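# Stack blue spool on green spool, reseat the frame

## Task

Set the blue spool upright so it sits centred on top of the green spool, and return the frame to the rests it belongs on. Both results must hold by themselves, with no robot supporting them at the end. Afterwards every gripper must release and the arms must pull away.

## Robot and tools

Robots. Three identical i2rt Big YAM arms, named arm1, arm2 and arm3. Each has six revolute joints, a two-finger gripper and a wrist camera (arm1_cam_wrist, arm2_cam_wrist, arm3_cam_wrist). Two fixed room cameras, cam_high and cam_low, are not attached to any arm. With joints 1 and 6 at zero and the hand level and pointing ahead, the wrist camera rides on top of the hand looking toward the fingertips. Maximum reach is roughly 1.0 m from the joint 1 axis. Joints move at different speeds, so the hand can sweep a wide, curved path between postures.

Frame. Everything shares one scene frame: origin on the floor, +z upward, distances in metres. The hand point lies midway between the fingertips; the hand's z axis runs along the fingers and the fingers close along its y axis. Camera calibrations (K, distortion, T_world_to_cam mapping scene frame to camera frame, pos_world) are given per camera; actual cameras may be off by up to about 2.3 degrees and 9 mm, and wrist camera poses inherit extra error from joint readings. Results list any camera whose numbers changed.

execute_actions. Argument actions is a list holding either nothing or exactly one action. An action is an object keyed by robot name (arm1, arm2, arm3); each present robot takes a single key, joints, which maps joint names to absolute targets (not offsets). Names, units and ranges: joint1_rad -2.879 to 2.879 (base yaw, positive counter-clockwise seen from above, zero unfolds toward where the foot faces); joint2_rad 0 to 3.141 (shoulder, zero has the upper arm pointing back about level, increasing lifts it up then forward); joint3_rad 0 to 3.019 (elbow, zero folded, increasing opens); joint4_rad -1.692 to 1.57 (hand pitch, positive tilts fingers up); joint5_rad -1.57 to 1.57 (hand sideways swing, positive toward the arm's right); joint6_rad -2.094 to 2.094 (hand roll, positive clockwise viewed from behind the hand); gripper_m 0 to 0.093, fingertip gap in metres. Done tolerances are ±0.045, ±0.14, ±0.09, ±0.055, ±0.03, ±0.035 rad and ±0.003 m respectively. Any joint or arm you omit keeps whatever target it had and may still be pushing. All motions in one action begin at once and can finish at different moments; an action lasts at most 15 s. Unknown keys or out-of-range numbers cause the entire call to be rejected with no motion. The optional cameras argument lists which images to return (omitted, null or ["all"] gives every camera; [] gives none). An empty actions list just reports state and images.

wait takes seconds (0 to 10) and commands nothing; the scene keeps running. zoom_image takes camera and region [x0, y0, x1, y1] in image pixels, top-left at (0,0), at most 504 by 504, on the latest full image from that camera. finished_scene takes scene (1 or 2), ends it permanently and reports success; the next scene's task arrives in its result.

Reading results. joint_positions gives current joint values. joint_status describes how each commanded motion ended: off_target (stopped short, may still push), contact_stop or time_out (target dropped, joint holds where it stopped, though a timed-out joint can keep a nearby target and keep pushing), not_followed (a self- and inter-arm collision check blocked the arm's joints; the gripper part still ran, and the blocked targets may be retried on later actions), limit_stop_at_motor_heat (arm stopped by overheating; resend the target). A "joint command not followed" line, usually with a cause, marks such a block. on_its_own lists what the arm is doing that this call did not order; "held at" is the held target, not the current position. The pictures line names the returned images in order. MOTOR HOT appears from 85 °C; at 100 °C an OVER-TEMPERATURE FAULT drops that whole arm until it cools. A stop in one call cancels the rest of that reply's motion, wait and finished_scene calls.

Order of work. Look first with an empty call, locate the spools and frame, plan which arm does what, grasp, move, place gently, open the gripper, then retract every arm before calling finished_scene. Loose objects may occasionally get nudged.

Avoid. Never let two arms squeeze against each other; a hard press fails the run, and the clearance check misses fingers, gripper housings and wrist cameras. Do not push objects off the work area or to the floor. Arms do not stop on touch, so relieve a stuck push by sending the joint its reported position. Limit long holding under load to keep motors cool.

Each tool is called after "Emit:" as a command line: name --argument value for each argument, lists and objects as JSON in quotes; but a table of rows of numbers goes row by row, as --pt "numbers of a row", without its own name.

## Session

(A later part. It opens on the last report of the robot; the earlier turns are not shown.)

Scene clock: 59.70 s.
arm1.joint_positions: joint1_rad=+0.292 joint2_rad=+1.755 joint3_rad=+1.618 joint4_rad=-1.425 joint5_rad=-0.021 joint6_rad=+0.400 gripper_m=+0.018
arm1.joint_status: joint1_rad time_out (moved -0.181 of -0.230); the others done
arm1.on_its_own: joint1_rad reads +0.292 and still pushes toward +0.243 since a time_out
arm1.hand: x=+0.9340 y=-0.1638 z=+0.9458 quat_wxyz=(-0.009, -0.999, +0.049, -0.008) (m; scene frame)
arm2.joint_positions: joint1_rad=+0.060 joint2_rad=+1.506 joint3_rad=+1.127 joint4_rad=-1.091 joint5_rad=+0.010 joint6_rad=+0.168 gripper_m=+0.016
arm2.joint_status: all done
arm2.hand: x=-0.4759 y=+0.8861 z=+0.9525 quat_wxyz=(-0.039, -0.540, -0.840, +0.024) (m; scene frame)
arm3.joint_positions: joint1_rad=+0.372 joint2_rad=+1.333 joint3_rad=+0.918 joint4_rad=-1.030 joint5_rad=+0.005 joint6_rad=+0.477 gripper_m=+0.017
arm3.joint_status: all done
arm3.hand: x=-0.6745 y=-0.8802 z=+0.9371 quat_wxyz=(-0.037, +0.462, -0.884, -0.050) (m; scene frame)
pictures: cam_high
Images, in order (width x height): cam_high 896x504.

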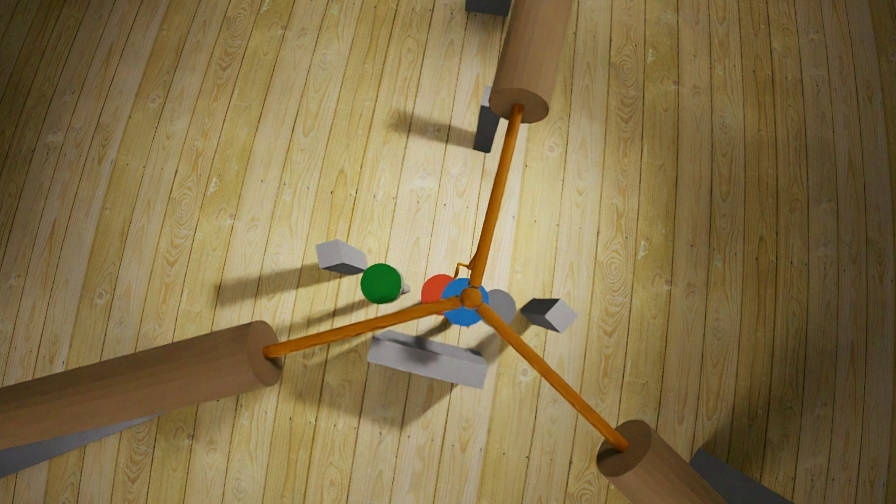

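Emit:
execute_actions --actions '[{"arm1":{"joints":{"joint1_rad":0.04,"joint2_rad":1.667,"joint3_rad":1.556,"joint4_rad":-1.356,"joint6_rad":0.18}},"arm2":{"joints":{"joint1_rad":0.285,"joint2_rad":1.291,"joint3_rad":0.954,"joint4_rad":-1.045,"joint6_rad":0.355}},"arm3":{"joints":{"joint1_rad":0.39,"joint2_rad":1.616,"joint3_rad":1.276,"joint4_rad":-1.062,"joint6_rad":0.48}}}]' --cameras '["cam_high"]'

Emit:
execute_actions --actions '[{"arm1":{"joints":{"joint1_rad":-0.18,"joint2_rad":1.661,"joint3_rad":1.548,"joint4_rad":-1.354,"joint6_rad":-0.045}},"arm2":{"joints":{"joint1_rad":0.565,"joint2_rad":1.119,"joint3_rad":0.814,"joint4_rad":-1.077,"joint6_rad":0.635}},"arm3":{"joints":{"joint1_rad":0.405,"joint2_rad":1.897,"joint3_rad":1.664,"joint4_rad":-1.169,"joint6_rad":0.495}}}]' --cameras '["cam_high","cam_low"]'

Scene clock: 62.03 s.
arm1.joint_positions: joint1_rad=+0.079 joint2_rad=+1.691 joint3_rad=+1.519 joint4_rad=-1.400 joint5_rad=-0.017 joint6_rad=+0.185 gripper_m=+0.018
arm1.joint_status: all done
arm1.hand: x=+0.9385 y=-0.0484 z=+0.9414 quat_wxyz=(-0.006, -0.999, +0.048, -0.009) (m; scene frame)
arm2.joint_positions: joint1_rad=+0.253 joint2_rad=+1.289 joint3_rad=+0.899 joint4_rad=-1.089 joint5_rad=+0.015 joint6_rad=+0.354 gripper_m=+0.016
arm2.joint_status: all done
arm2.hand: x=-0.4721 y=+1.0012 z=+0.9497 quat_wxyz=(-0.039, -0.537, -0.843, +0.017) (m; scene frame)
arm3.joint_positions: joint1_rad=+0.392 joint2_rad=+1.619 joint3_rad=+1.216 joint4_rad=-1.035 joint5_rad=+0.004 joint6_rad=+0.496 gripper_m=+0.017
arm3.joint_status: all done
arm3.hand: x=-0.6698 y=-0.7669 z=+0.9324 quat_wxyz=(-0.038, +0.463, -0.884, -0.054) (m; scene frame)
pictures: cam_high
Images, in order (width x height): cam_high 896x504.

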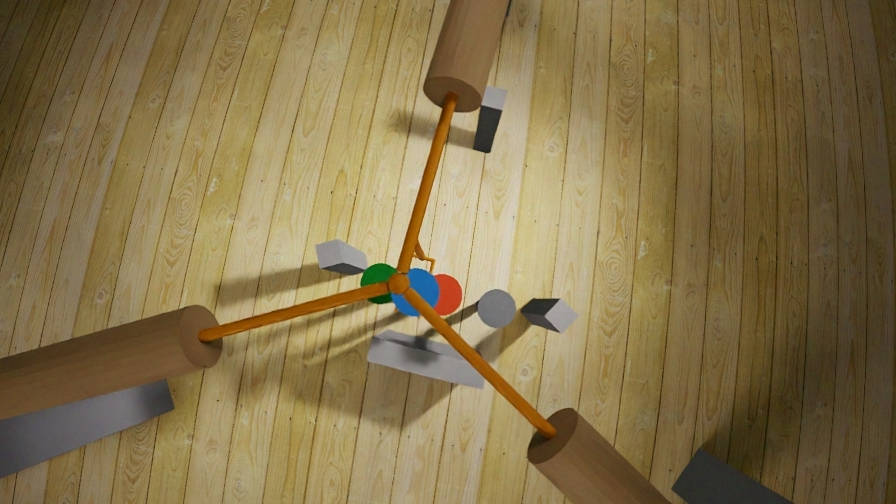

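Scene clock: 63.13 s.
arm1.joint_positions: joint1_rad=-0.141 joint2_rad=+1.688 joint3_rad=+1.508 joint4_rad=-1.400 joint5_rad=-0.016 joint6_rad=-0.034 gripper_m=+0.018
arm1.joint_status: all done
arm1.hand: x=+0.9440 y=+0.0635 z=+0.9392 quat_wxyz=(-0.006, -0.999, +0.049, -0.012) (m; scene frame)
arm2.joint_positions: joint1_rad=+0.554 joint2_rad=+1.111 joint3_rad=+0.752 joint4_rad=-1.128 joint5_rad=+0.013 joint6_rad=+0.647 gripper_m=+0.016
arm2.joint_status: all done
arm2.hand: x=-0.4655 y=+1.1173 z=+0.9481 quat_wxyz=(-0.038, -0.534, -0.845, +0.003) (m; scene frame)
arm3.joint_positions: joint1_rad=+0.407 joint2_rad=+1.908 joint3_rad=+1.596 joint4_rad=-1.138 joint5_rad=+0.011 joint6_rad=+0.511 gripper_m=+0.017
arm3.joint_status: all done
arm3.hand: x=-0.6652 y=-0.6541 z=+0.9247 quat_wxyz=(-0.037, +0.463, -0.884, -0.048) (m; scene frame)
pictures: cam_high, cam_low
Images, in order (width x height): cam_high 896x504, cam_low 896x504.

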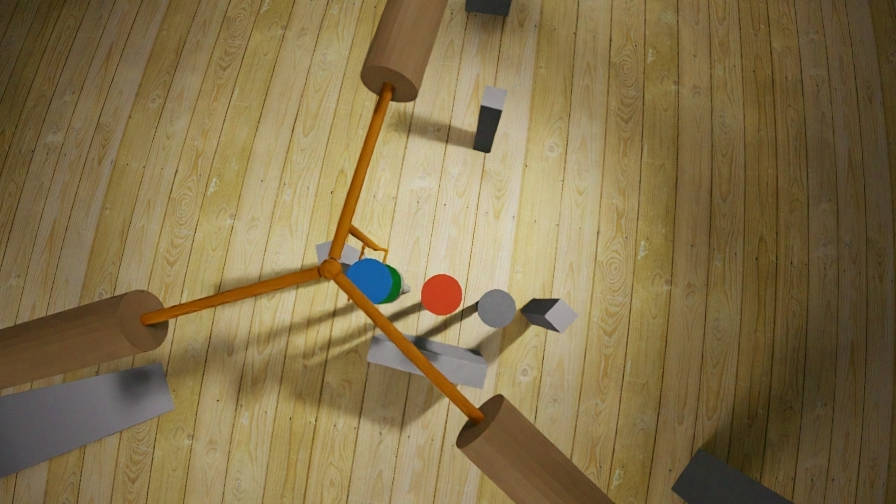

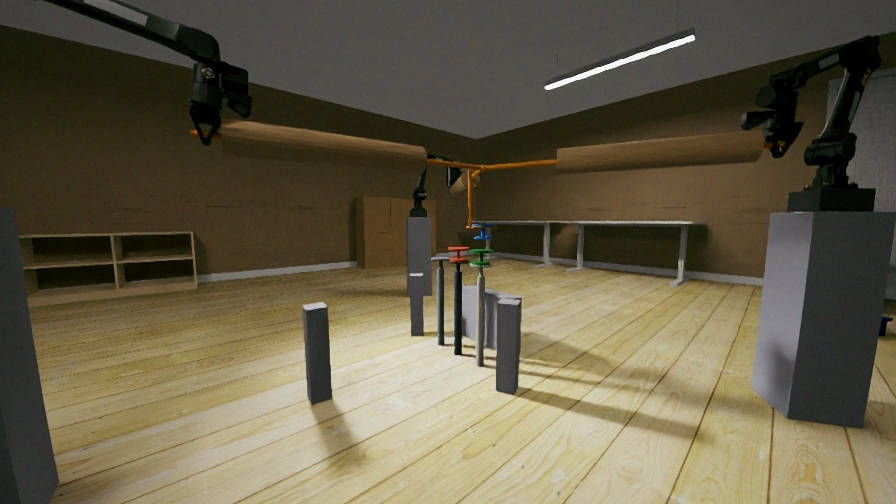

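Emit:
execute_actions --actions '[{"arm1":{"joints":{"joint2_rad":1.649,"joint3_rad":1.412,"joint4_rad":-1.23}},"arm2":{"joints":{"joint1_rad":0.585,"joint2_rad":1.197,"joint3_rad":0.746,"joint4_rad":-0.931}},"arm3":{"joints":{"joint1_rad":0.37,"joint2_rad":1.932,"joint3_rad":1.594,"joint4_rad":-1.064}}}]' --cameras '["cam_high","cam_low"]'

Emit:
zoom_image --camera "cam_low" --region '[420,190,550,290]'

Emit:
zoom_image --camera "cam_high" --region '[310,220,450,340]'

Scene clock: 65.37 s.
arm1.joint_positions: joint1_rad=-0.144 joint2_rad=+1.674 joint3_rad=+1.382 joint4_rad=-1.281 joint5_rad=-0.012 joint6_rad=-0.037 gripper_m=+0.018
arm1.joint_status: all done
arm1.hand: x=+0.9584 y=+0.0640 z=+0.8991 quat_wxyz=(-0.004, -0.999, +0.049, -0.009) (m; scene frame)
arm2.joint_positions: joint1_rad=+0.578 joint2_rad=+1.204 joint3_rad=+0.704 joint4_rad=-0.978 joint5_rad=+0.011 joint6_rad=+0.660 gripper_m=+0.016
arm2.joint_status: all done
arm2.hand: x=-0.4492 y=+1.1179 z=+0.9074 quat_wxyz=(-0.042, -0.529, -0.848, +0.000) (m; scene frame)
arm3.joint_positions: joint1_rad=+0.383 joint2_rad=+1.935 joint3_rad=+1.573 joint4_rad=-1.085 joint5_rad=+0.008 joint6_rad=+0.493 gripper_m=+0.017
arm3.joint_status: all done
arm3.hand: x=-0.6509 y=-0.6526 z=+0.9010 quat_wxyz=(-0.037, +0.460, -0.886, -0.049) (m; scene frame)
pictures: cam_high, cam_low
Images, in order (width x height): cam_high 896x504, cam_low 896x504.

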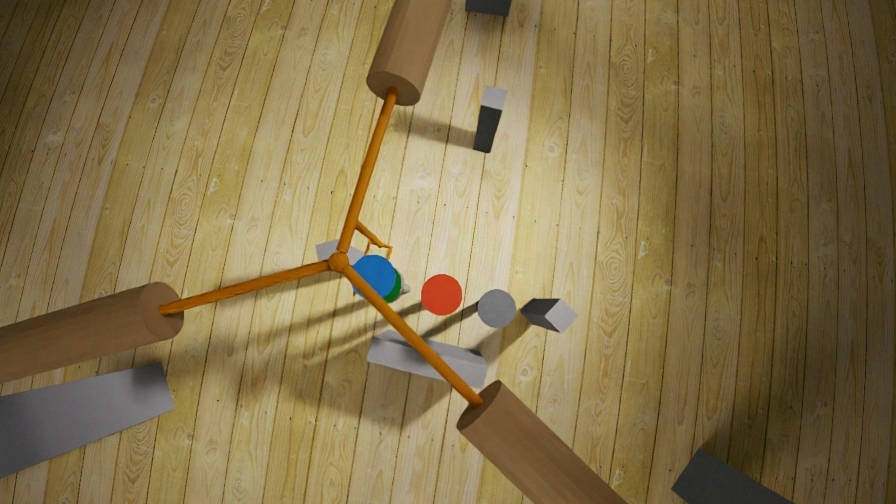

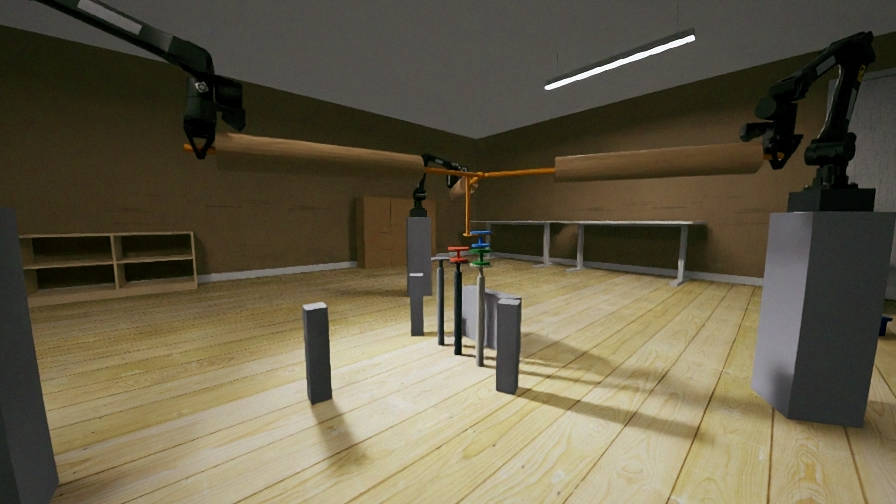

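Region (420, 190, 550, 290) of cam_low's 896x504 image, scaled by 3.877, with more detail than that image has; it fills the top 388 rows of this view, and the rest is white.

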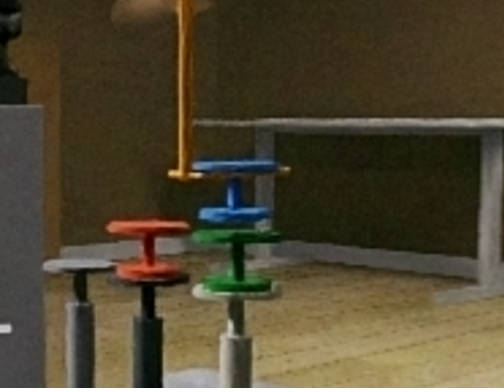

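Region (310, 220, 450, 340) of cam_high's 896x504 image, scaled by 3.600, with more detail than that image has; it fills the top 432 rows of this view, and the rest is white.

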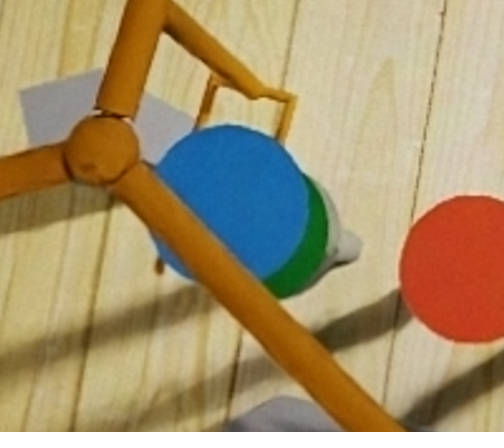

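Emit:
execute_actions --actions '[{"arm1":{"joints":{"joint2_rad":1.687,"joint3_rad":1.408,"joint4_rad":-1.188}},"arm2":{"joints":{"joint1_rad":0.55,"joint2_rad":1.197,"joint3_rad":0.688,"joint4_rad":-0.873}},"arm3":{"joints":{"joint1_rad":0.395,"joint2_rad":1.942,"joint3_rad":1.582,"joint4_rad":-1.042}}}]' --cameras '["cam_high","cam_low"]'

Emit:
zoom_image --camera "cam_low" --region '[420,190,550,290]'

Emit:
zoom_image --camera "cam_high" --region '[310,220,450,340]'

Scene clock: 68.70 s.
arm1.joint_positions: joint1_rad=-0.154 joint2_rad=+1.704 joint3_rad=+1.379 joint4_rad=-1.244 joint5_rad=-0.011 joint6_rad=-0.048 gripper_m=+0.018
arm1.joint_status: joint4_rad time_out (moved +0.038 of +0.093); the others done
arm1.on_its_own: joint4_rad reads -1.244 and still pushes toward -1.188 since a time_out
arm1.hand: x=+0.9512 y=+0.0703 z=+0.8836 quat_wxyz=(-0.003, -0.999, +0.048, -0.007) (m; scene frame)
arm2.joint_positions: joint1_rad=+0.568 joint2_rad=+1.204 joint3_rad=+0.650 joint4_rad=-0.918 joint5_rad=+0.013 joint6_rad=+0.657 gripper_m=+0.016
arm2.joint_status: all done
arm2.hand: x=-0.4590 y=+1.1190 z=+0.8897 quat_wxyz=(-0.045, -0.532, -0.845, +0.001) (m; scene frame)
arm3.joint_positions: joint1_rad=+0.389 joint2_rad=+1.938 joint3_rad=+1.565 joint4_rad=-1.071 joint5_rad=+0.004 joint6_rad=+0.493 gripper_m=+0.017
arm3.joint_status: all done
arm3.hand: x=-0.6552 y=-0.6516 z=+0.8969 quat_wxyz=(-0.037, +0.463, -0.884, -0.051) (m; scene frame)
pictures: cam_high, cam_low
Images, in order (width x height): cam_high 896x504, cam_low 896x504.

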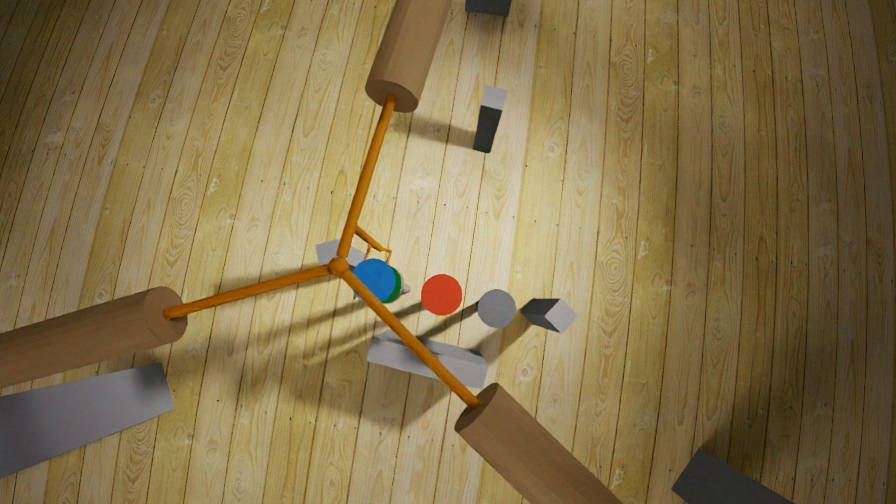

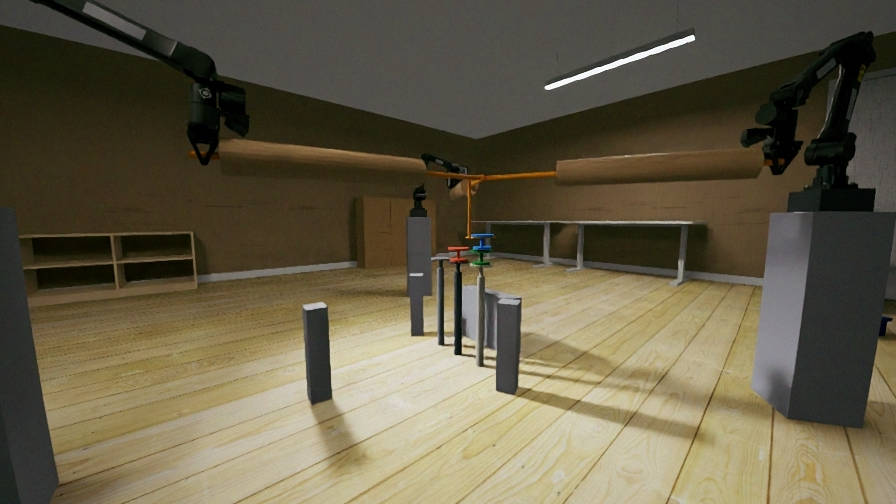

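Region (420, 190, 550, 290) of cam_low's 896x504 image, scaled by 3.877, with more detail than that image has; it fills the top 388 rows of this view, and the rest is white.

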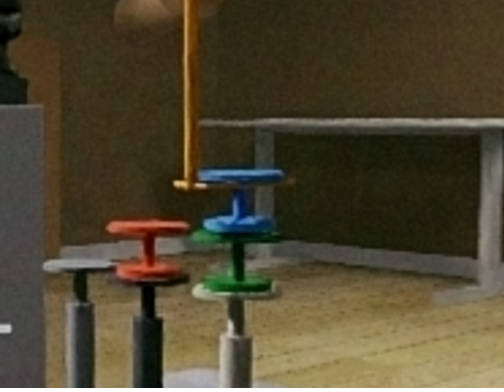

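Region (310, 220, 450, 340) of cam_high's 896x504 image, scaled by 3.600, with more detail than that image has; it fills the top 432 rows of this view, and the rest is white.

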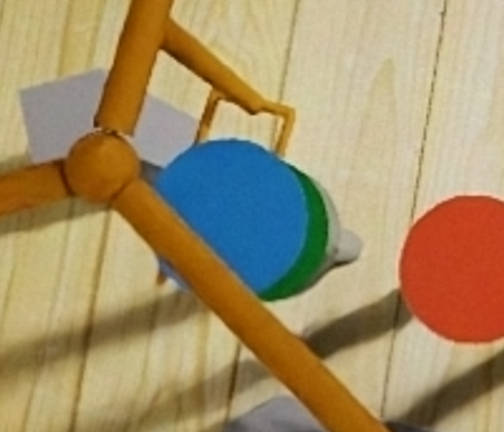

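Emit:
execute_actions --actions '[{"arm1":{"joints":{"joint2_rad":1.706,"joint3_rad":1.364,"joint4_rad":-1.17}},"arm2":{"joints":{"joint2_rad":1.24,"joint3_rad":0.646,"joint4_rad":-0.788}},"arm3":{"joints":{"joint2_rad":1.968,"joint3_rad":1.538,"joint4_rad":-0.972}}}]' --cameras '["cam_low"]'

Emit:
zoom_image --camera "cam_low" --region '[420,190,550,290]'

Scene clock: 70.43 s.
arm1.joint_positions: joint1_rad=-0.155 joint2_rad=+1.722 joint3_rad=+1.348 joint4_rad=-1.200 joint5_rad=-0.010 joint6_rad=-0.049 gripper_m=+0.018
arm1.joint_status: all done
arm1.hand: x=+0.9527 y=+0.0707 z=+0.8641 quat_wxyz=(-0.003, -0.999, +0.048, -0.009) (m; scene frame)
arm2.joint_positions: joint1_rad=+0.565 joint2_rad=+1.251 joint3_rad=+0.615 joint4_rad=-0.829 joint5_rad=+0.003 joint6_rad=+0.657 gripper_m=+0.016
arm2.joint_status: all done
arm2.hand: x=-0.4573 y=+1.1191 z=+0.8667 quat_wxyz=(-0.047, -0.533, -0.845, -0.004) (m; scene frame)
arm3.joint_positions: joint1_rad=+0.389 joint2_rad=+1.972 joint3_rad=+1.523 joint4_rad=-0.992 joint5_rad=+0.008 joint6_rad=+0.493 gripper_m=+0.017
arm3.joint_status: all done
arm3.hand: x=-0.6545 y=-0.6517 z=+0.8631 quat_wxyz=(-0.039, +0.463, -0.884, -0.051) (m; scene frame)
pictures: cam_low
Images, in order (width x height): cam_low 896x504.

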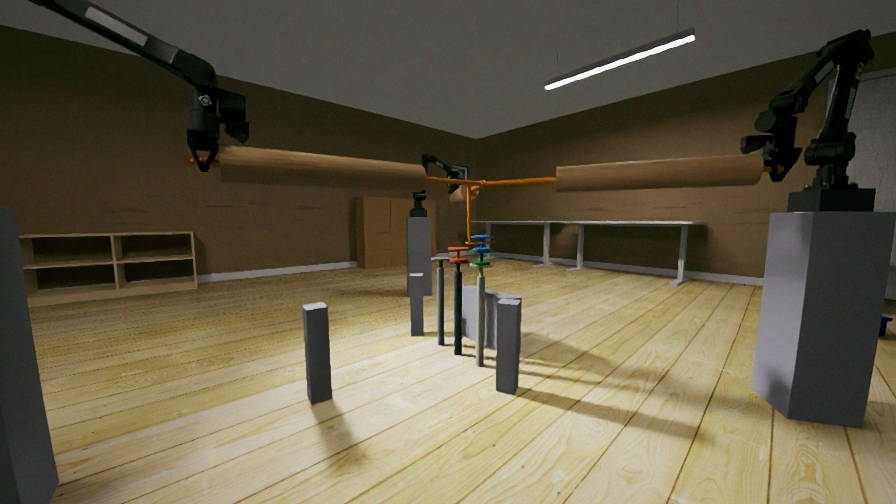

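Region (420, 190, 550, 290) of cam_low's 896x504 image, scaled by 3.877, with more detail than that image has; it fills the top 388 rows of this view, and the rest is white.

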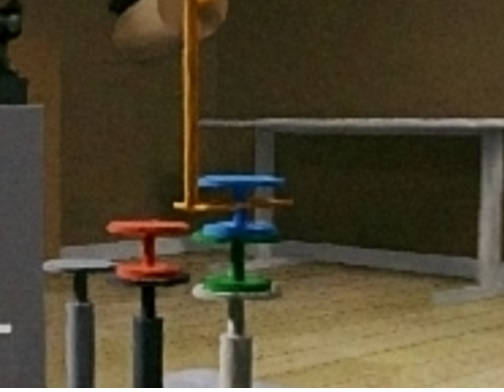

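Emit:
execute_actions --actions '[{"arm1":{"joints":{"joint1_rad":-0.19,"joint2_rad":1.524,"joint3_rad":1.152,"joint4_rad":-1.15}},"arm2":{"joints":{"joint1_rad":0.66,"joint2_rad":1.415,"joint3_rad":0.826,"joint4_rad":-0.793,"joint6_rad":0.73}},"arm3":{"joints":{"joint1_rad":0.245,"joint2_rad":1.975,"joint3_rad":1.558,"joint4_rad":-0.985,"joint6_rad":0.37}}}]' --cameras '["cam_low","cam_high"]'

Emit:
zoom_image --camera "cam_low" --region '[420,190,550,290]'

Scene clock: 73.30 s.
arm1.joint_positions: joint1_rad=-0.177 joint2_rad=+1.541 joint3_rad=+1.132 joint4_rad=-1.169 joint5_rad=-0.003 joint6_rad=-0.075 gripper_m=+0.018
arm1.joint_status: all done
arm1.hand: x=+1.0271 y=+0.0705 z=+0.8694 quat_wxyz=(+0.000, -0.999, +0.046, -0.011) (m; scene frame)
arm2.joint_positions: joint1_rad=+0.628 joint2_rad=+1.429 joint3_rad=+0.770 joint4_rad=-0.802 joint5_rad=+0.014 joint6_rad=+0.722 gripper_m=+0.016
arm2.joint_status: all done
arm2.hand: x=-0.3912 y=+1.1090 z=+0.8629 quat_wxyz=(-0.050, -0.534, -0.844, -0.002) (m; scene frame)
arm3.joint_positions: joint1_rad=+0.253 joint2_rad=+1.973 joint3_rad=+1.523 joint4_rad=-0.985 joint5_rad=-0.002 joint6_rad=+0.353 gripper_m=+0.017
arm3.joint_status: all done
arm3.hand: x=-0.5745 y=-0.6648 z=+0.8630 quat_wxyz=(-0.044, +0.464, -0.883, -0.051) (m; scene frame)
pictures: cam_high, cam_low
Images, in order (width x height): cam_high 896x504, cam_low 896x504.

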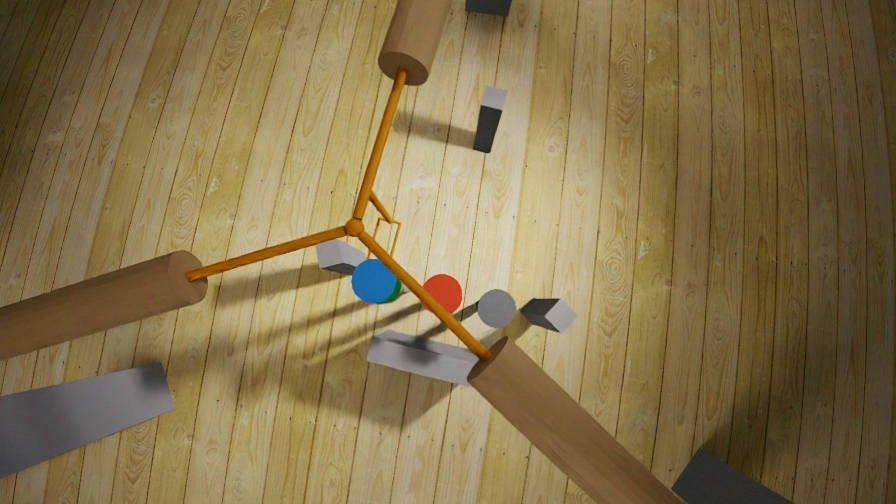

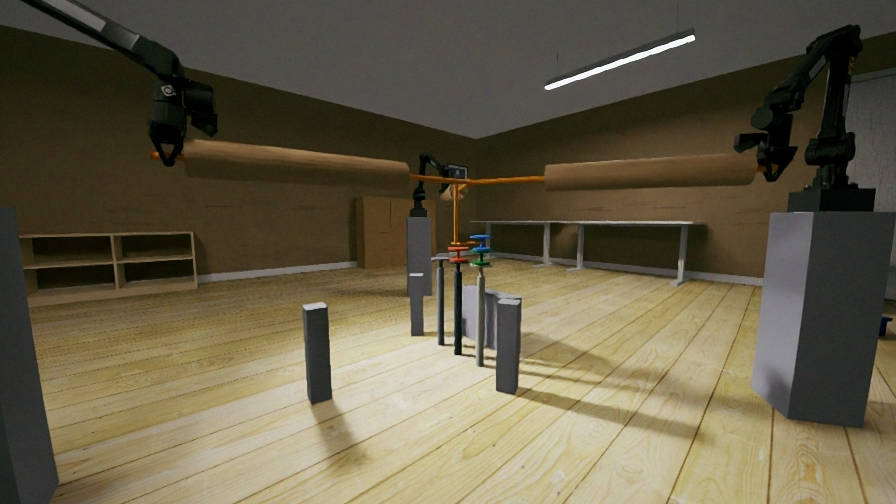

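Region (420, 190, 550, 290) of cam_low's 896x504 image, scaled by 3.877, with more detail than that image has; it fills the top 388 rows of this view, and the rest is white.

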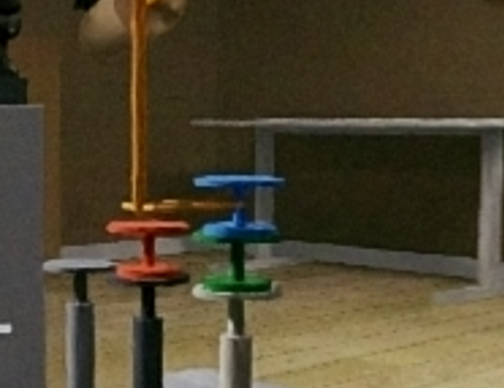

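Emit:
execute_actions --actions '[{"arm1":{"joints":{"joint1_rad":-0.2,"joint2_rad":1.344,"joint3_rad":0.962,"joint4_rad":-1.14,"joint6_rad":-0.09}},"arm2":{"joints":{"joint1_rad":0.71,"joint2_rad":1.584,"joint3_rad":1.03,"joint4_rad":-0.816,"joint6_rad":0.78}},"arm3":{"joints":{"joint1_rad":0.13,"joint2_rad":2.007,"joint3_rad":1.615,"joint4_rad":-1.005,"joint6_rad":0.25}}}]' --cameras '["cam_low","cam_high"]'

Scene clock: 74.90 s.
arm1.joint_positions: joint1_rad=-0.185 joint2_rad=+1.360 joint3_rad=+0.938 joint4_rad=-1.162 joint5_rad=-0.003 joint6_rad=-0.088 gripper_m=+0.018
arm1.joint_status: all done
arm1.hand: x=+1.0994 y=+0.0611 z=+0.8699 quat_wxyz=(+0.000, -0.999, +0.043, -0.014) (m; scene frame)
arm2.joint_positions: joint1_rad=+0.680 joint2_rad=+1.604 joint3_rad=+0.961 joint4_rad=-0.819 joint5_rad=+0.018 joint6_rad=+0.774 gripper_m=+0.016
arm2.joint_status: all done
arm2.hand: x=-0.3182 y=+1.1019 z=+0.8591 quat_wxyz=(-0.050, -0.534, -0.844, -0.003) (m; scene frame)
arm3.joint_positions: joint1_rad=+0.137 joint2_rad=+2.007 joint3_rad=+1.564 joint4_rad=-0.985 joint5_rad=-0.006 joint6_rad=+0.237 gripper_m=+0.017
arm3.joint_status: all done
arm3.hand: x=-0.5030 y=-0.6729 z=+0.8585 quat_wxyz=(-0.051, +0.465, -0.883, -0.050) (m; scene frame)
pictures: cam_high, cam_low
Images, in order (width x height): cam_high 896x504, cam_low 896x504.

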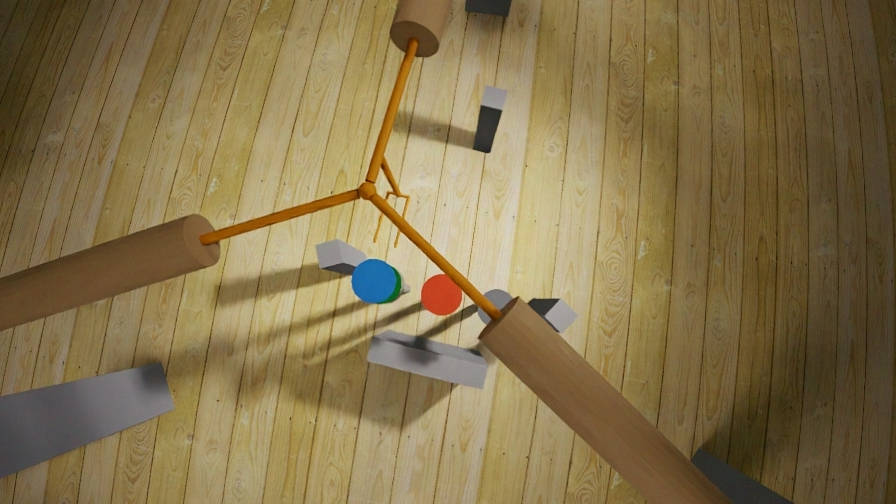

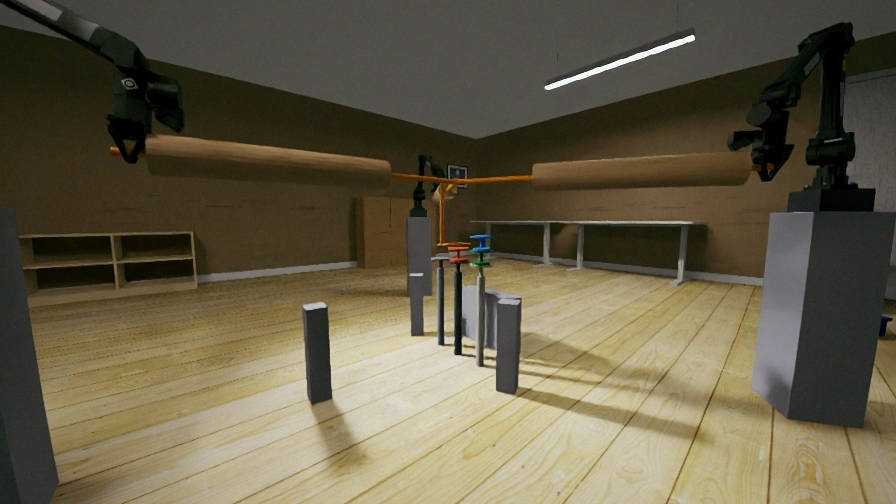

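Emit:
execute_actions --actions '[{"arm1":{"joints":{"joint1_rad":0.13,"joint2_rad":1.192,"joint3_rad":0.828,"joint4_rad":-1.13,"joint6_rad":0.22}},"arm2":{"joints":{"joint1_rad":0.51,"joint2_rad":1.789,"joint3_rad":1.31,"joint4_rad":-0.887,"joint6_rad":0.63}},"arm3":{"joints":{"joint1_rad":-0.01,"joint2_rad":1.848,"joint3_rad":1.37,"joint4_rad":-0.914,"joint6_rad":0.11}}}]' --cameras '[]'

Emit:
execute_actions --actions '[{"arm1":{"joints":{"joint1_rad":0.5,"joint2_rad":1.145,"joint3_rad":0.792,"joint4_rad":-1.14,"joint6_rad":0.59}},"arm2":{"joints":{"joint1_rad":0.42,"joint2_rad":2.021,"joint3_rad":1.67,"joint4_rad":-1.013,"joint6_rad":0.54}},"arm3":{"joints":{"joint1_rad":-0.17,"joint2_rad":1.725,"joint3_rad":1.19,"joint4_rad":-0.86,"joint6_rad":-0.05}}}]' --cameras '["cam_high"]'

Scene clock: 78.50 s.
arm1.joint_positions: joint1_rad=+0.126 joint2_rad=+1.216 joint3_rad=+0.796 joint4_rad=-1.160 joint5_rad=-0.007 joint6_rad=+0.219 gripper_m=+0.018
arm1.joint_status: all done
arm1.hand: x=+1.1507 y=-0.0418 z=+0.8653 quat_wxyz=(-0.001, -0.999, +0.042, -0.013) (m; scene frame)
arm2.joint_positions: joint1_rad=+0.522 joint2_rad=+1.809 joint3_rad=+1.235 joint4_rad=-0.881 joint5_rad=+0.002 joint6_rad=+0.622 gripper_m=+0.016
arm2.joint_status: all done
arm2.hand: x=-0.2663 y=+0.9972 z=+0.8557 quat_wxyz=(-0.053, -0.536, -0.842, -0.003) (m; scene frame)
arm3.joint_positions: joint1_rad=-0.017 joint2_rad=+1.879 joint3_rad=+1.341 joint4_rad=-0.934 joint5_rad=-0.008 joint6_rad=+0.081 gripper_m=+0.017
arm3.joint_status: all done
arm3.hand: x=-0.4512 y=-0.7745 z=+0.8504 quat_wxyz=(-0.039, +0.466, -0.883, -0.030) (m; scene frame)
pictures: none
No camera images: the call's "cameras" was empty. Leave "cameras" out to get every camera's image.

Scene clock: 79.57 s.
arm1.joint_positions: joint1_rad=+0.509 joint2_rad=+1.177 joint3_rad=+0.766 joint4_rad=-1.160 joint5_rad=-0.026 joint6_rad=+0.606 gripper_m=+0.018
arm1.joint_status: all done
arm1.hand: x=+1.1991 y=-0.1472 z=+0.8659 quat_wxyz=(-0.009, -0.999, +0.044, -0.015) (m; scene frame)
arm2.joint_positions: joint1_rad=+0.432 joint2_rad=+2.033 joint3_rad=+1.582 joint4_rad=-1.005 joint5_rad=+0.007 joint6_rad=+0.541 gripper_m=+0.016
arm2.joint_status: all done
arm2.hand: x=-0.2117 y=+0.9013 z=+0.8520 quat_wxyz=(-0.052, -0.540, -0.840, +0.005) (m; scene frame)
arm3.joint_positions: joint1_rad=-0.185 joint2_rad=+1.760 joint3_rad=+1.167 joint4_rad=-0.878 joint5_rad=-0.008 joint6_rad=-0.081 gripper_m=+0.017
arm3.joint_status: all done
arm3.hand: x=-0.4078 y=-0.8679 z=+0.8517 quat_wxyz=(-0.044, +0.464, -0.885, -0.023) (m; scene frame)
pictures: cam_high
Images, in order (width x height): cam_high 896x504.

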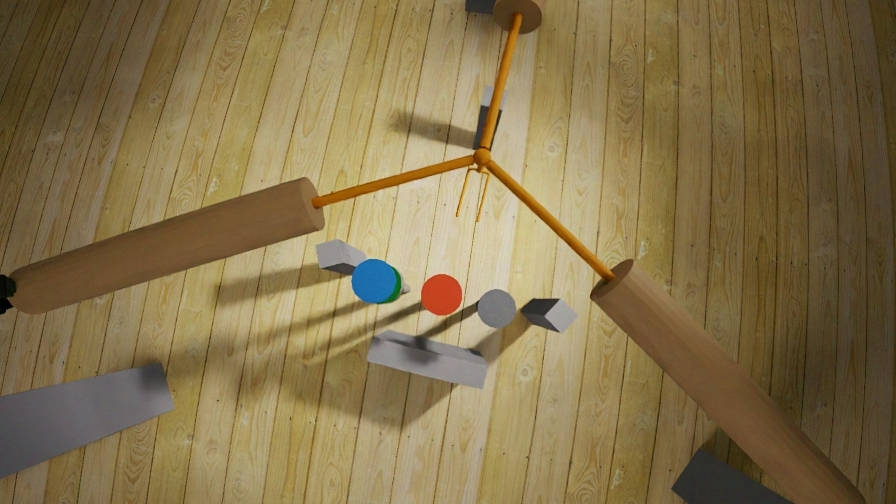

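Emit:
execute_actions --actions '[{"arm1":{"joints":{"joint1_rad":0.43,"joint2_rad":1.293,"joint3_rad":0.628,"joint4_rad":-0.81,"joint6_rad":0.56}},"arm2":{"joints":{"joint1_rad":0.465,"joint2_rad":2.123,"joint3_rad":1.548,"joint4_rad":-0.807,"joint6_rad":0.56}},"arm3":{"joints":{"joint1_rad":-0.125,"joint2_rad":1.866,"joint3_rad":1.124,"joint4_rad":-0.66,"joint6_rad":-0.04}}}]' --cameras '[]'

Emit:
execute_actions --actions '[{"arm1":{"joints":{"joint2_rad":1.503,"joint3_rad":0.542,"joint4_rad":-0.51}},"arm2":{"joints":{"joint2_rad":2.249,"joint3_rad":1.526,"joint4_rad":-0.66}},"arm3":{"joints":{"joint2_rad":2.024,"joint3_rad":1.098,"joint4_rad":-0.475}}}]' --cameras '[]'

Emit:
execute_actions --actions '[{"arm1":{"joints":{"joint2_rad":1.781,"joint3_rad":0.516,"joint4_rad":-0.21}},"arm2":{"joints":{"joint2_rad":2.397,"joint3_rad":1.548,"joint4_rad":-0.533}},"arm3":{"joints":{"joint2_rad":2.206,"joint3_rad":1.118,"joint4_rad":-0.312}}}]' --cameras '["cam_high","cam_low"]'

Scene clock: 83.07 s.
arm1.joint_positions: joint1_rad=+0.468 joint2_rad=+1.312 joint3_rad=+0.613 joint4_rad=-0.848 joint5_rad=-0.036 joint6_rad=+0.573 gripper_m=+0.018
arm1.joint_status: all done
arm1.hand: x=+1.1961 y=-0.1378 z=+0.7803 quat_wxyz=(-0.019, -0.999, +0.048, -0.007) (m; scene frame)
arm2.joint_positions: joint1_rad=+0.462 joint2_rad=+2.153 joint3_rad=+1.511 joint4_rad=-0.814 joint5_rad=+0.022 joint6_rad=+0.577 gripper_m=+0.016
arm2.joint_status: all done
arm2.hand: x=-0.2057 y=+0.9165 z=+0.7602 quat_wxyz=(-0.053, -0.543, -0.838, +0.010) (m; scene frame)
arm3.joint_positions: joint1_rad=-0.152 joint2_rad=+1.891 joint3_rad=+1.119 joint4_rad=-0.672 joint5_rad=+0.001 joint6_rad=-0.050 gripper_m=+0.017
arm3.joint_status: all done
arm3.hand: x=-0.4139 y=-0.8512 z=+0.7785 quat_wxyz=(-0.057, +0.464, -0.884, -0.026) (m; scene frame)
pictures: none
No camera images: the call's "cameras" was empty. Leave "cameras" out to get every camera's image.

Scene clock: 84.03 s.
arm1.joint_positions: joint1_rad=+0.457 joint2_rad=+1.526 joint3_rad=+0.532 joint4_rad=-0.548 joint5_rad=-0.029 joint6_rad=+0.565 gripper_m=+0.018
arm1.joint_status: all done
arm1.hand: x=+1.1956 y=-0.1338 z=+0.7041 quat_wxyz=(-0.018, -0.999, +0.048, -0.002) (m; scene frame)
arm2.joint_positions: joint1_rad=+0.465 joint2_rad=+2.288 joint3_rad=+1.500 joint4_rad=-0.663 joint5_rad=+0.018 joint6_rad=+0.575 gripper_m=+0.016
arm2.joint_status: all done
arm2.hand: x=-0.2046 y=+0.9194 z=+0.6804 quat_wxyz=(-0.056, -0.541, -0.839, +0.009) (m; scene frame)
arm3.joint_positions: joint1_rad=-0.145 joint2_rad=+2.043 joint3_rad=+1.097 joint4_rad=-0.485 joint5_rad=+0.005 joint6_rad=-0.044 gripper_m=+0.017
arm3.joint_status: all done
arm3.hand: x=-0.4151 y=-0.8480 z=+0.7039 quat_wxyz=(-0.064, +0.464, -0.883, -0.027) (m; scene frame)
pictures: none
No camera images: the call's "cameras" was empty. Leave "cameras" out to get every camera's image.

Scene clock: 85.10 s.
arm1.joint_positions: joint1_rad=+0.438 joint2_rad=+1.795 joint3_rad=+0.510 joint4_rad=-0.237 joint5_rad=-0.010 joint6_rad=+0.547 gripper_m=+0.018
arm1.joint_status: all done
arm1.hand: x=+1.1894 y=-0.1271 z=+0.6304 quat_wxyz=(-0.014, -0.999, +0.049, +0.011) (m; scene frame)
arm2.joint_positions: joint1_rad=+0.457 joint2_rad=+2.428 joint3_rad=+1.505 joint4_rad=-0.523 joint5_rad=+0.014 joint6_rad=+0.563 gripper_m=+0.016
arm2.joint_status: all done
arm2.hand: x=-0.2139 y=+0.9203 z=+0.6023 quat_wxyz=(-0.057, -0.539, -0.840, +0.007) (m; scene frame)
arm3.joint_positions: joint1_rad=-0.139 joint2_rad=+2.213 joint3_rad=+1.105 joint4_rad=-0.315 joint5_rad=+0.002 joint6_rad=-0.041 gripper_m=+0.017
arm3.joint_status: all done
arm3.hand: x=-0.4197 y=-0.8479 z=+0.6282 quat_wxyz=(-0.066, +0.465, -0.882, -0.031) (m; scene frame)
pictures: cam_high, cam_low
Images, in order (width x height): cam_high 896x504, cam_low 896x504.

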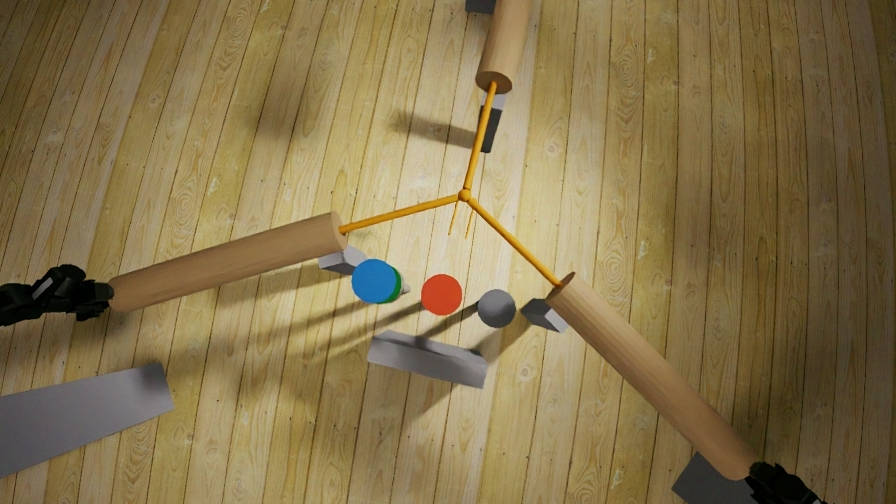

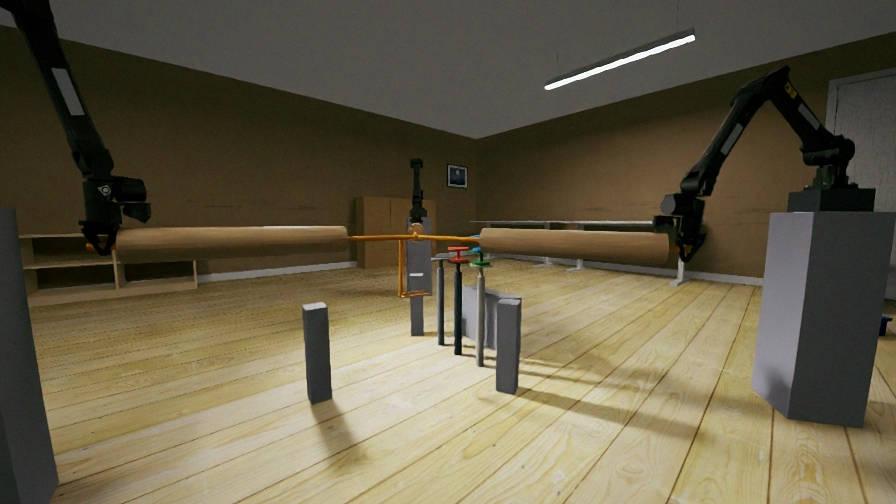

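Emit:
execute_actions --actions '[{"arm1":{"joints":{"joint1_rad":0.45,"joint2_rad":2.085,"joint3_rad":0.544,"joint4_rad":0.066}},"arm2":{"joints":{"joint1_rad":0.44,"joint2_rad":2.529,"joint3_rad":1.616,"joint4_rad":-0.469}},"arm3":{"joints":{"joint2_rad":2.401,"joint3_rad":1.182,"joint4_rad":-0.181}}}]' --cameras '[]'

Emit:
execute_actions --actions '[{"arm1":{"joints":{"joint2_rad":2.378,"joint3_rad":0.644,"joint4_rad":0.259}},"arm2":{"joints":{"joint2_rad":2.707,"joint3_rad":1.722,"joint4_rad":-0.397}},"arm3":{"joints":{"joint2_rad":2.603,"joint3_rad":1.292,"joint4_rad":-0.089}}}]' --cameras '["cam_high","cam_low"]'

Scene clock: 87.37 s.
arm1.joint_positions: joint1_rad=+0.452 joint2_rad=+2.095 joint3_rad=+0.547 joint4_rad=+0.045 joint5_rad=-0.005 joint6_rad=+0.559 gripper_m=+0.018
arm1.joint_status: all done
arm1.hand: x=+1.1888 y=-0.1314 z=+0.5551 quat_wxyz=(-0.017, -0.998, +0.049, +0.021) (m; scene frame)
arm2.joint_positions: joint1_rad=+0.449 joint2_rad=+2.558 joint3_rad=+1.576 joint4_rad=-0.467 joint5_rad=+0.000 joint6_rad=+0.560 gripper_m=+0.016
arm2.joint_status: all done
arm2.hand: x=-0.2128 y=+0.9169 z=+0.5443 quat_wxyz=(-0.056, -0.541, -0.839, +0.000) (m; scene frame)
arm3.joint_positions: joint1_rad=-0.139 joint2_rad=+2.404 joint3_rad=+1.163 joint4_rad=-0.185 joint5_rad=+0.002 joint6_rad=-0.040 gripper_m=+0.017
arm3.joint_status: all done
arm3.hand: x=-0.4214 y=-0.8505 z=+0.5502 quat_wxyz=(-0.065, +0.465, -0.883, -0.030) (m; scene frame)
pictures: none
No camera images: the call's "cameras" was empty. Leave "cameras" out to get every camera's image.

Scene clock: 88.30 s.
arm1.joint_positions: joint1_rad=+0.449 joint2_rad=+2.385 joint3_rad=+0.648 joint4_rad=+0.237 joint5_rad=-0.001 joint6_rad=+0.557 gripper_m=+0.018
arm1.joint_status: all done
arm1.hand: x=+1.1872 y=-0.1308 z=+0.4768 quat_wxyz=(-0.016, -0.998, +0.049, +0.023) (m; scene frame)
arm2.joint_positions: joint1_rad=+0.449 joint2_rad=+2.740 joint3_rad=+1.690 joint4_rad=-0.395 joint5_rad=-0.002 joint6_rad=+0.560 gripper_m=+0.016
arm2.joint_status: all done
arm2.hand: x=-0.2126 y=+0.9169 z=+0.4645 quat_wxyz=(-0.058, -0.540, -0.839, -0.001) (m; scene frame)
arm3.joint_positions: joint1_rad=-0.137 joint2_rad=+2.608 joint3_rad=+1.273 joint4_rad=-0.094 joint5_rad=-0.001 joint6_rad=-0.038 gripper_m=+0.017
arm3.joint_status: all done
arm3.hand: x=-0.4231 y=-0.8499 z=+0.4701 quat_wxyz=(-0.063, +0.465, -0.883, -0.031) (m; scene frame)
pictures: cam_high, cam_low
Images, in order (width x height): cam_high 896x504, cam_low 896x504.

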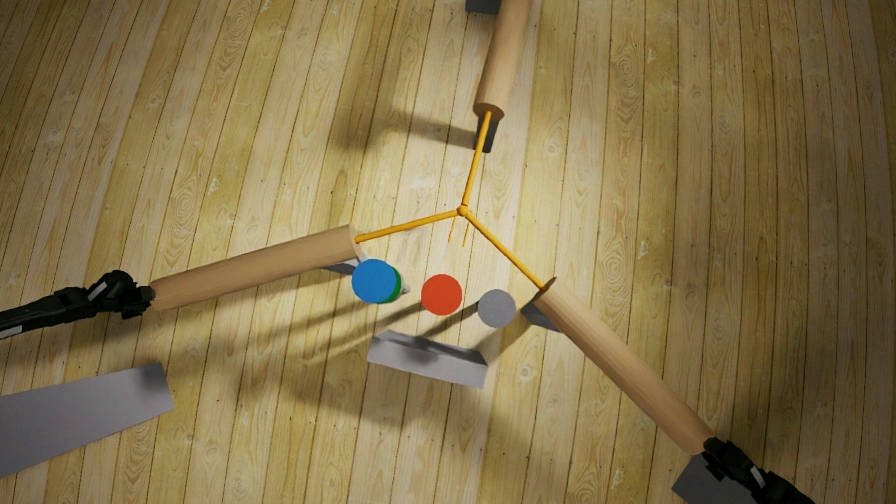

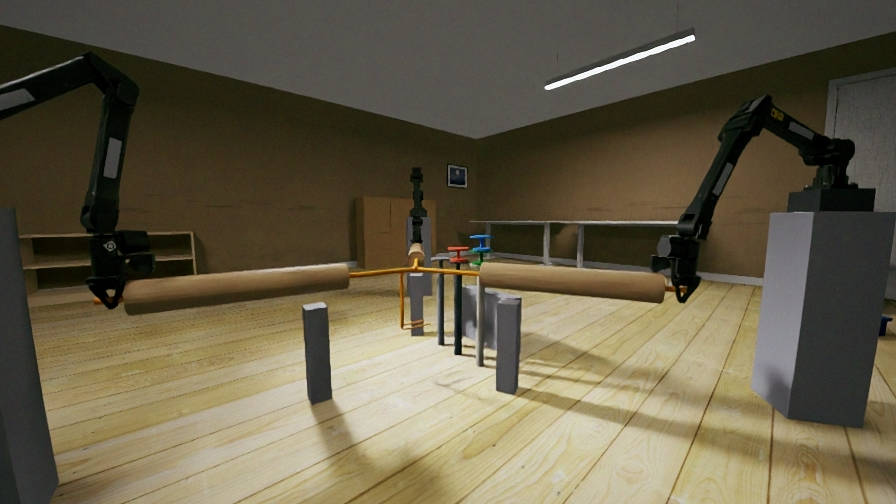

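Emit:
execute_actions --actions '[{"arm1":{"joints":{"joint2_rad":2.56,"joint3_rad":0.74,"joint4_rad":0.345}},"arm2":{"joints":{"joint2_rad":2.813,"joint3_rad":1.804,"joint4_rad":-0.373}},"arm3":{"joints":{"joint2_rad":2.73,"joint3_rad":1.382,"joint4_rad":-0.052}}}]' --cameras '["cam_low"]'

Emit:
execute_actions --actions '[{"arm1":{"joints":{"gripper_m":0.093}},"arm2":{"joints":{"gripper_m":0.093}},"arm3":{"joints":{"gripper_m":0.093}}}]' --cameras '["cam_low","cam_high"]'

Scene clock: 90.10 s.
arm1.joint_positions: joint1_rad=+0.449 joint2_rad=+2.568 joint3_rad=+0.745 joint4_rad=+0.325 joint5_rad=+0.002 joint6_rad=+0.557 gripper_m=+0.018
arm1.joint_status: all done
arm1.hand: x=+1.1867 y=-0.1308 z=+0.4215 quat_wxyz=(-0.015, -0.998, +0.049, +0.024) (m; scene frame)
arm2.joint_positions: joint1_rad=+0.449 joint2_rad=+2.839 joint3_rad=+1.771 joint4_rad=-0.376 joint5_rad=-0.001 joint6_rad=+0.560 gripper_m=+0.016
arm2.joint_status: all done
arm2.hand: x=-0.2122 y=+0.9165 z=+0.4237 quat_wxyz=(-0.059, -0.540, -0.839, +0.000) (m; scene frame)
arm3.joint_positions: joint1_rad=-0.137 joint2_rad=+2.732 joint3_rad=+1.361 joint4_rad=-0.059 joint5_rad=-0.002 joint6_rad=-0.037 gripper_m=+0.017
arm3.joint_status: all done
arm3.hand: x=-0.4233 y=-0.8497 z=+0.4213 quat_wxyz=(-0.062, +0.465, -0.883, -0.031) (m; scene frame)
pictures: cam_low
Images, in order (width x height): cam_low 896x504.

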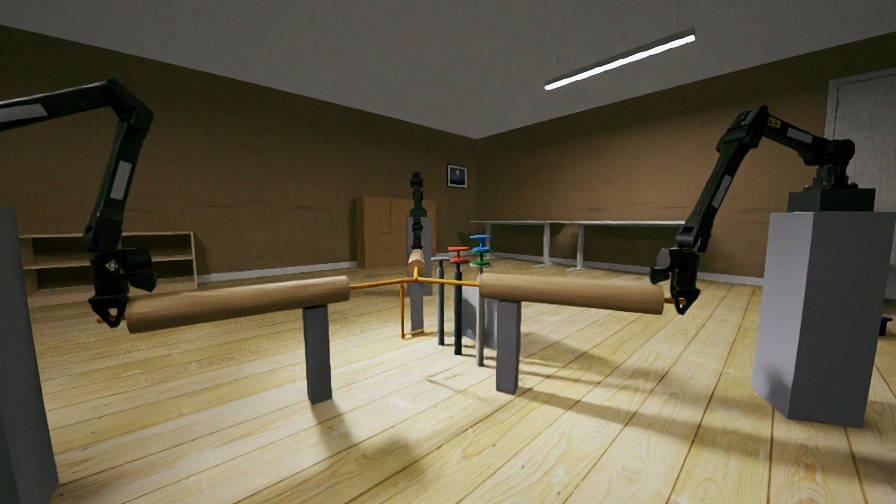

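Scene clock: 90.80 s.
arm1.joint_positions: joint1_rad=+0.449 joint2_rad=+2.568 joint3_rad=+0.745 joint4_rad=+0.330 joint5_rad=+0.002 joint6_rad=+0.557 gripper_m=+0.093
arm1.joint_status: all done
arm1.hand: x=+1.1856 y=-0.1314 z=+0.4216 quat_wxyz=(-0.016, -0.998, +0.049, +0.027) (m; scene frame)
arm2.joint_positions: joint1_rad=+0.449 joint2_rad=+2.837 joint3_rad=+1.776 joint4_rad=-0.376 joint5_rad=-0.001 joint6_rad=+0.560 gripper_m=+0.093
arm2.joint_status: all done
arm2.hand: x=-0.2096 y=+0.9145 z=+0.4255 quat_wxyz=(-0.062, -0.541, -0.839, +0.000) (m; scene frame)
arm3.joint_positions: joint1_rad=-0.136 joint2_rad=+2.732 joint3_rad=+1.365 joint4_rad=-0.059 joint5_rad=-0.002 joint6_rad=-0.037 gripper_m=+0.093
arm3.joint_status: all done
arm3.hand: x=-0.4221 y=-0.8477 z=+0.4217 quat_wxyz=(-0.064, +0.465, -0.883, -0.032) (m; scene frame)
pictures: cam_high, cam_low
Images, in order (width x height): cam_high 896x504, cam_low 896x504.

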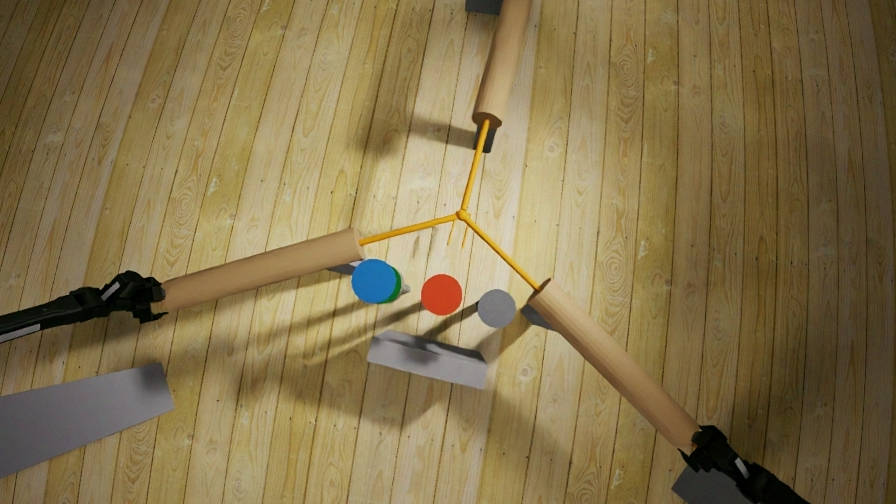

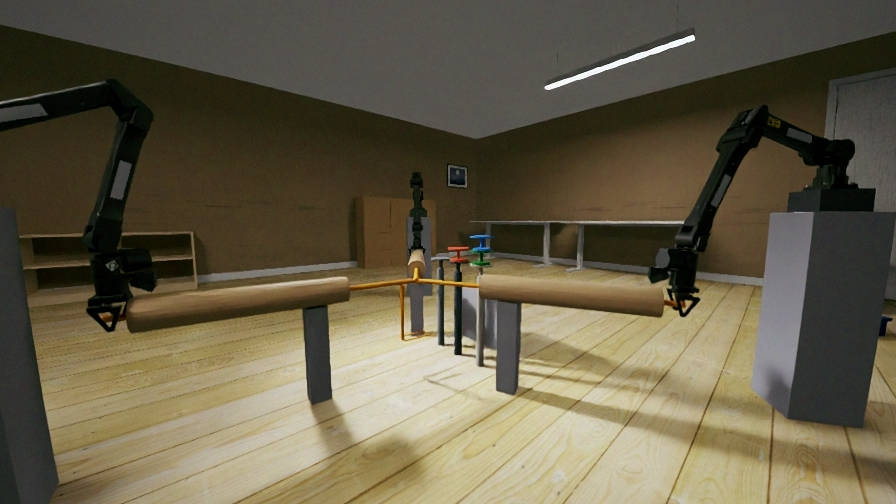

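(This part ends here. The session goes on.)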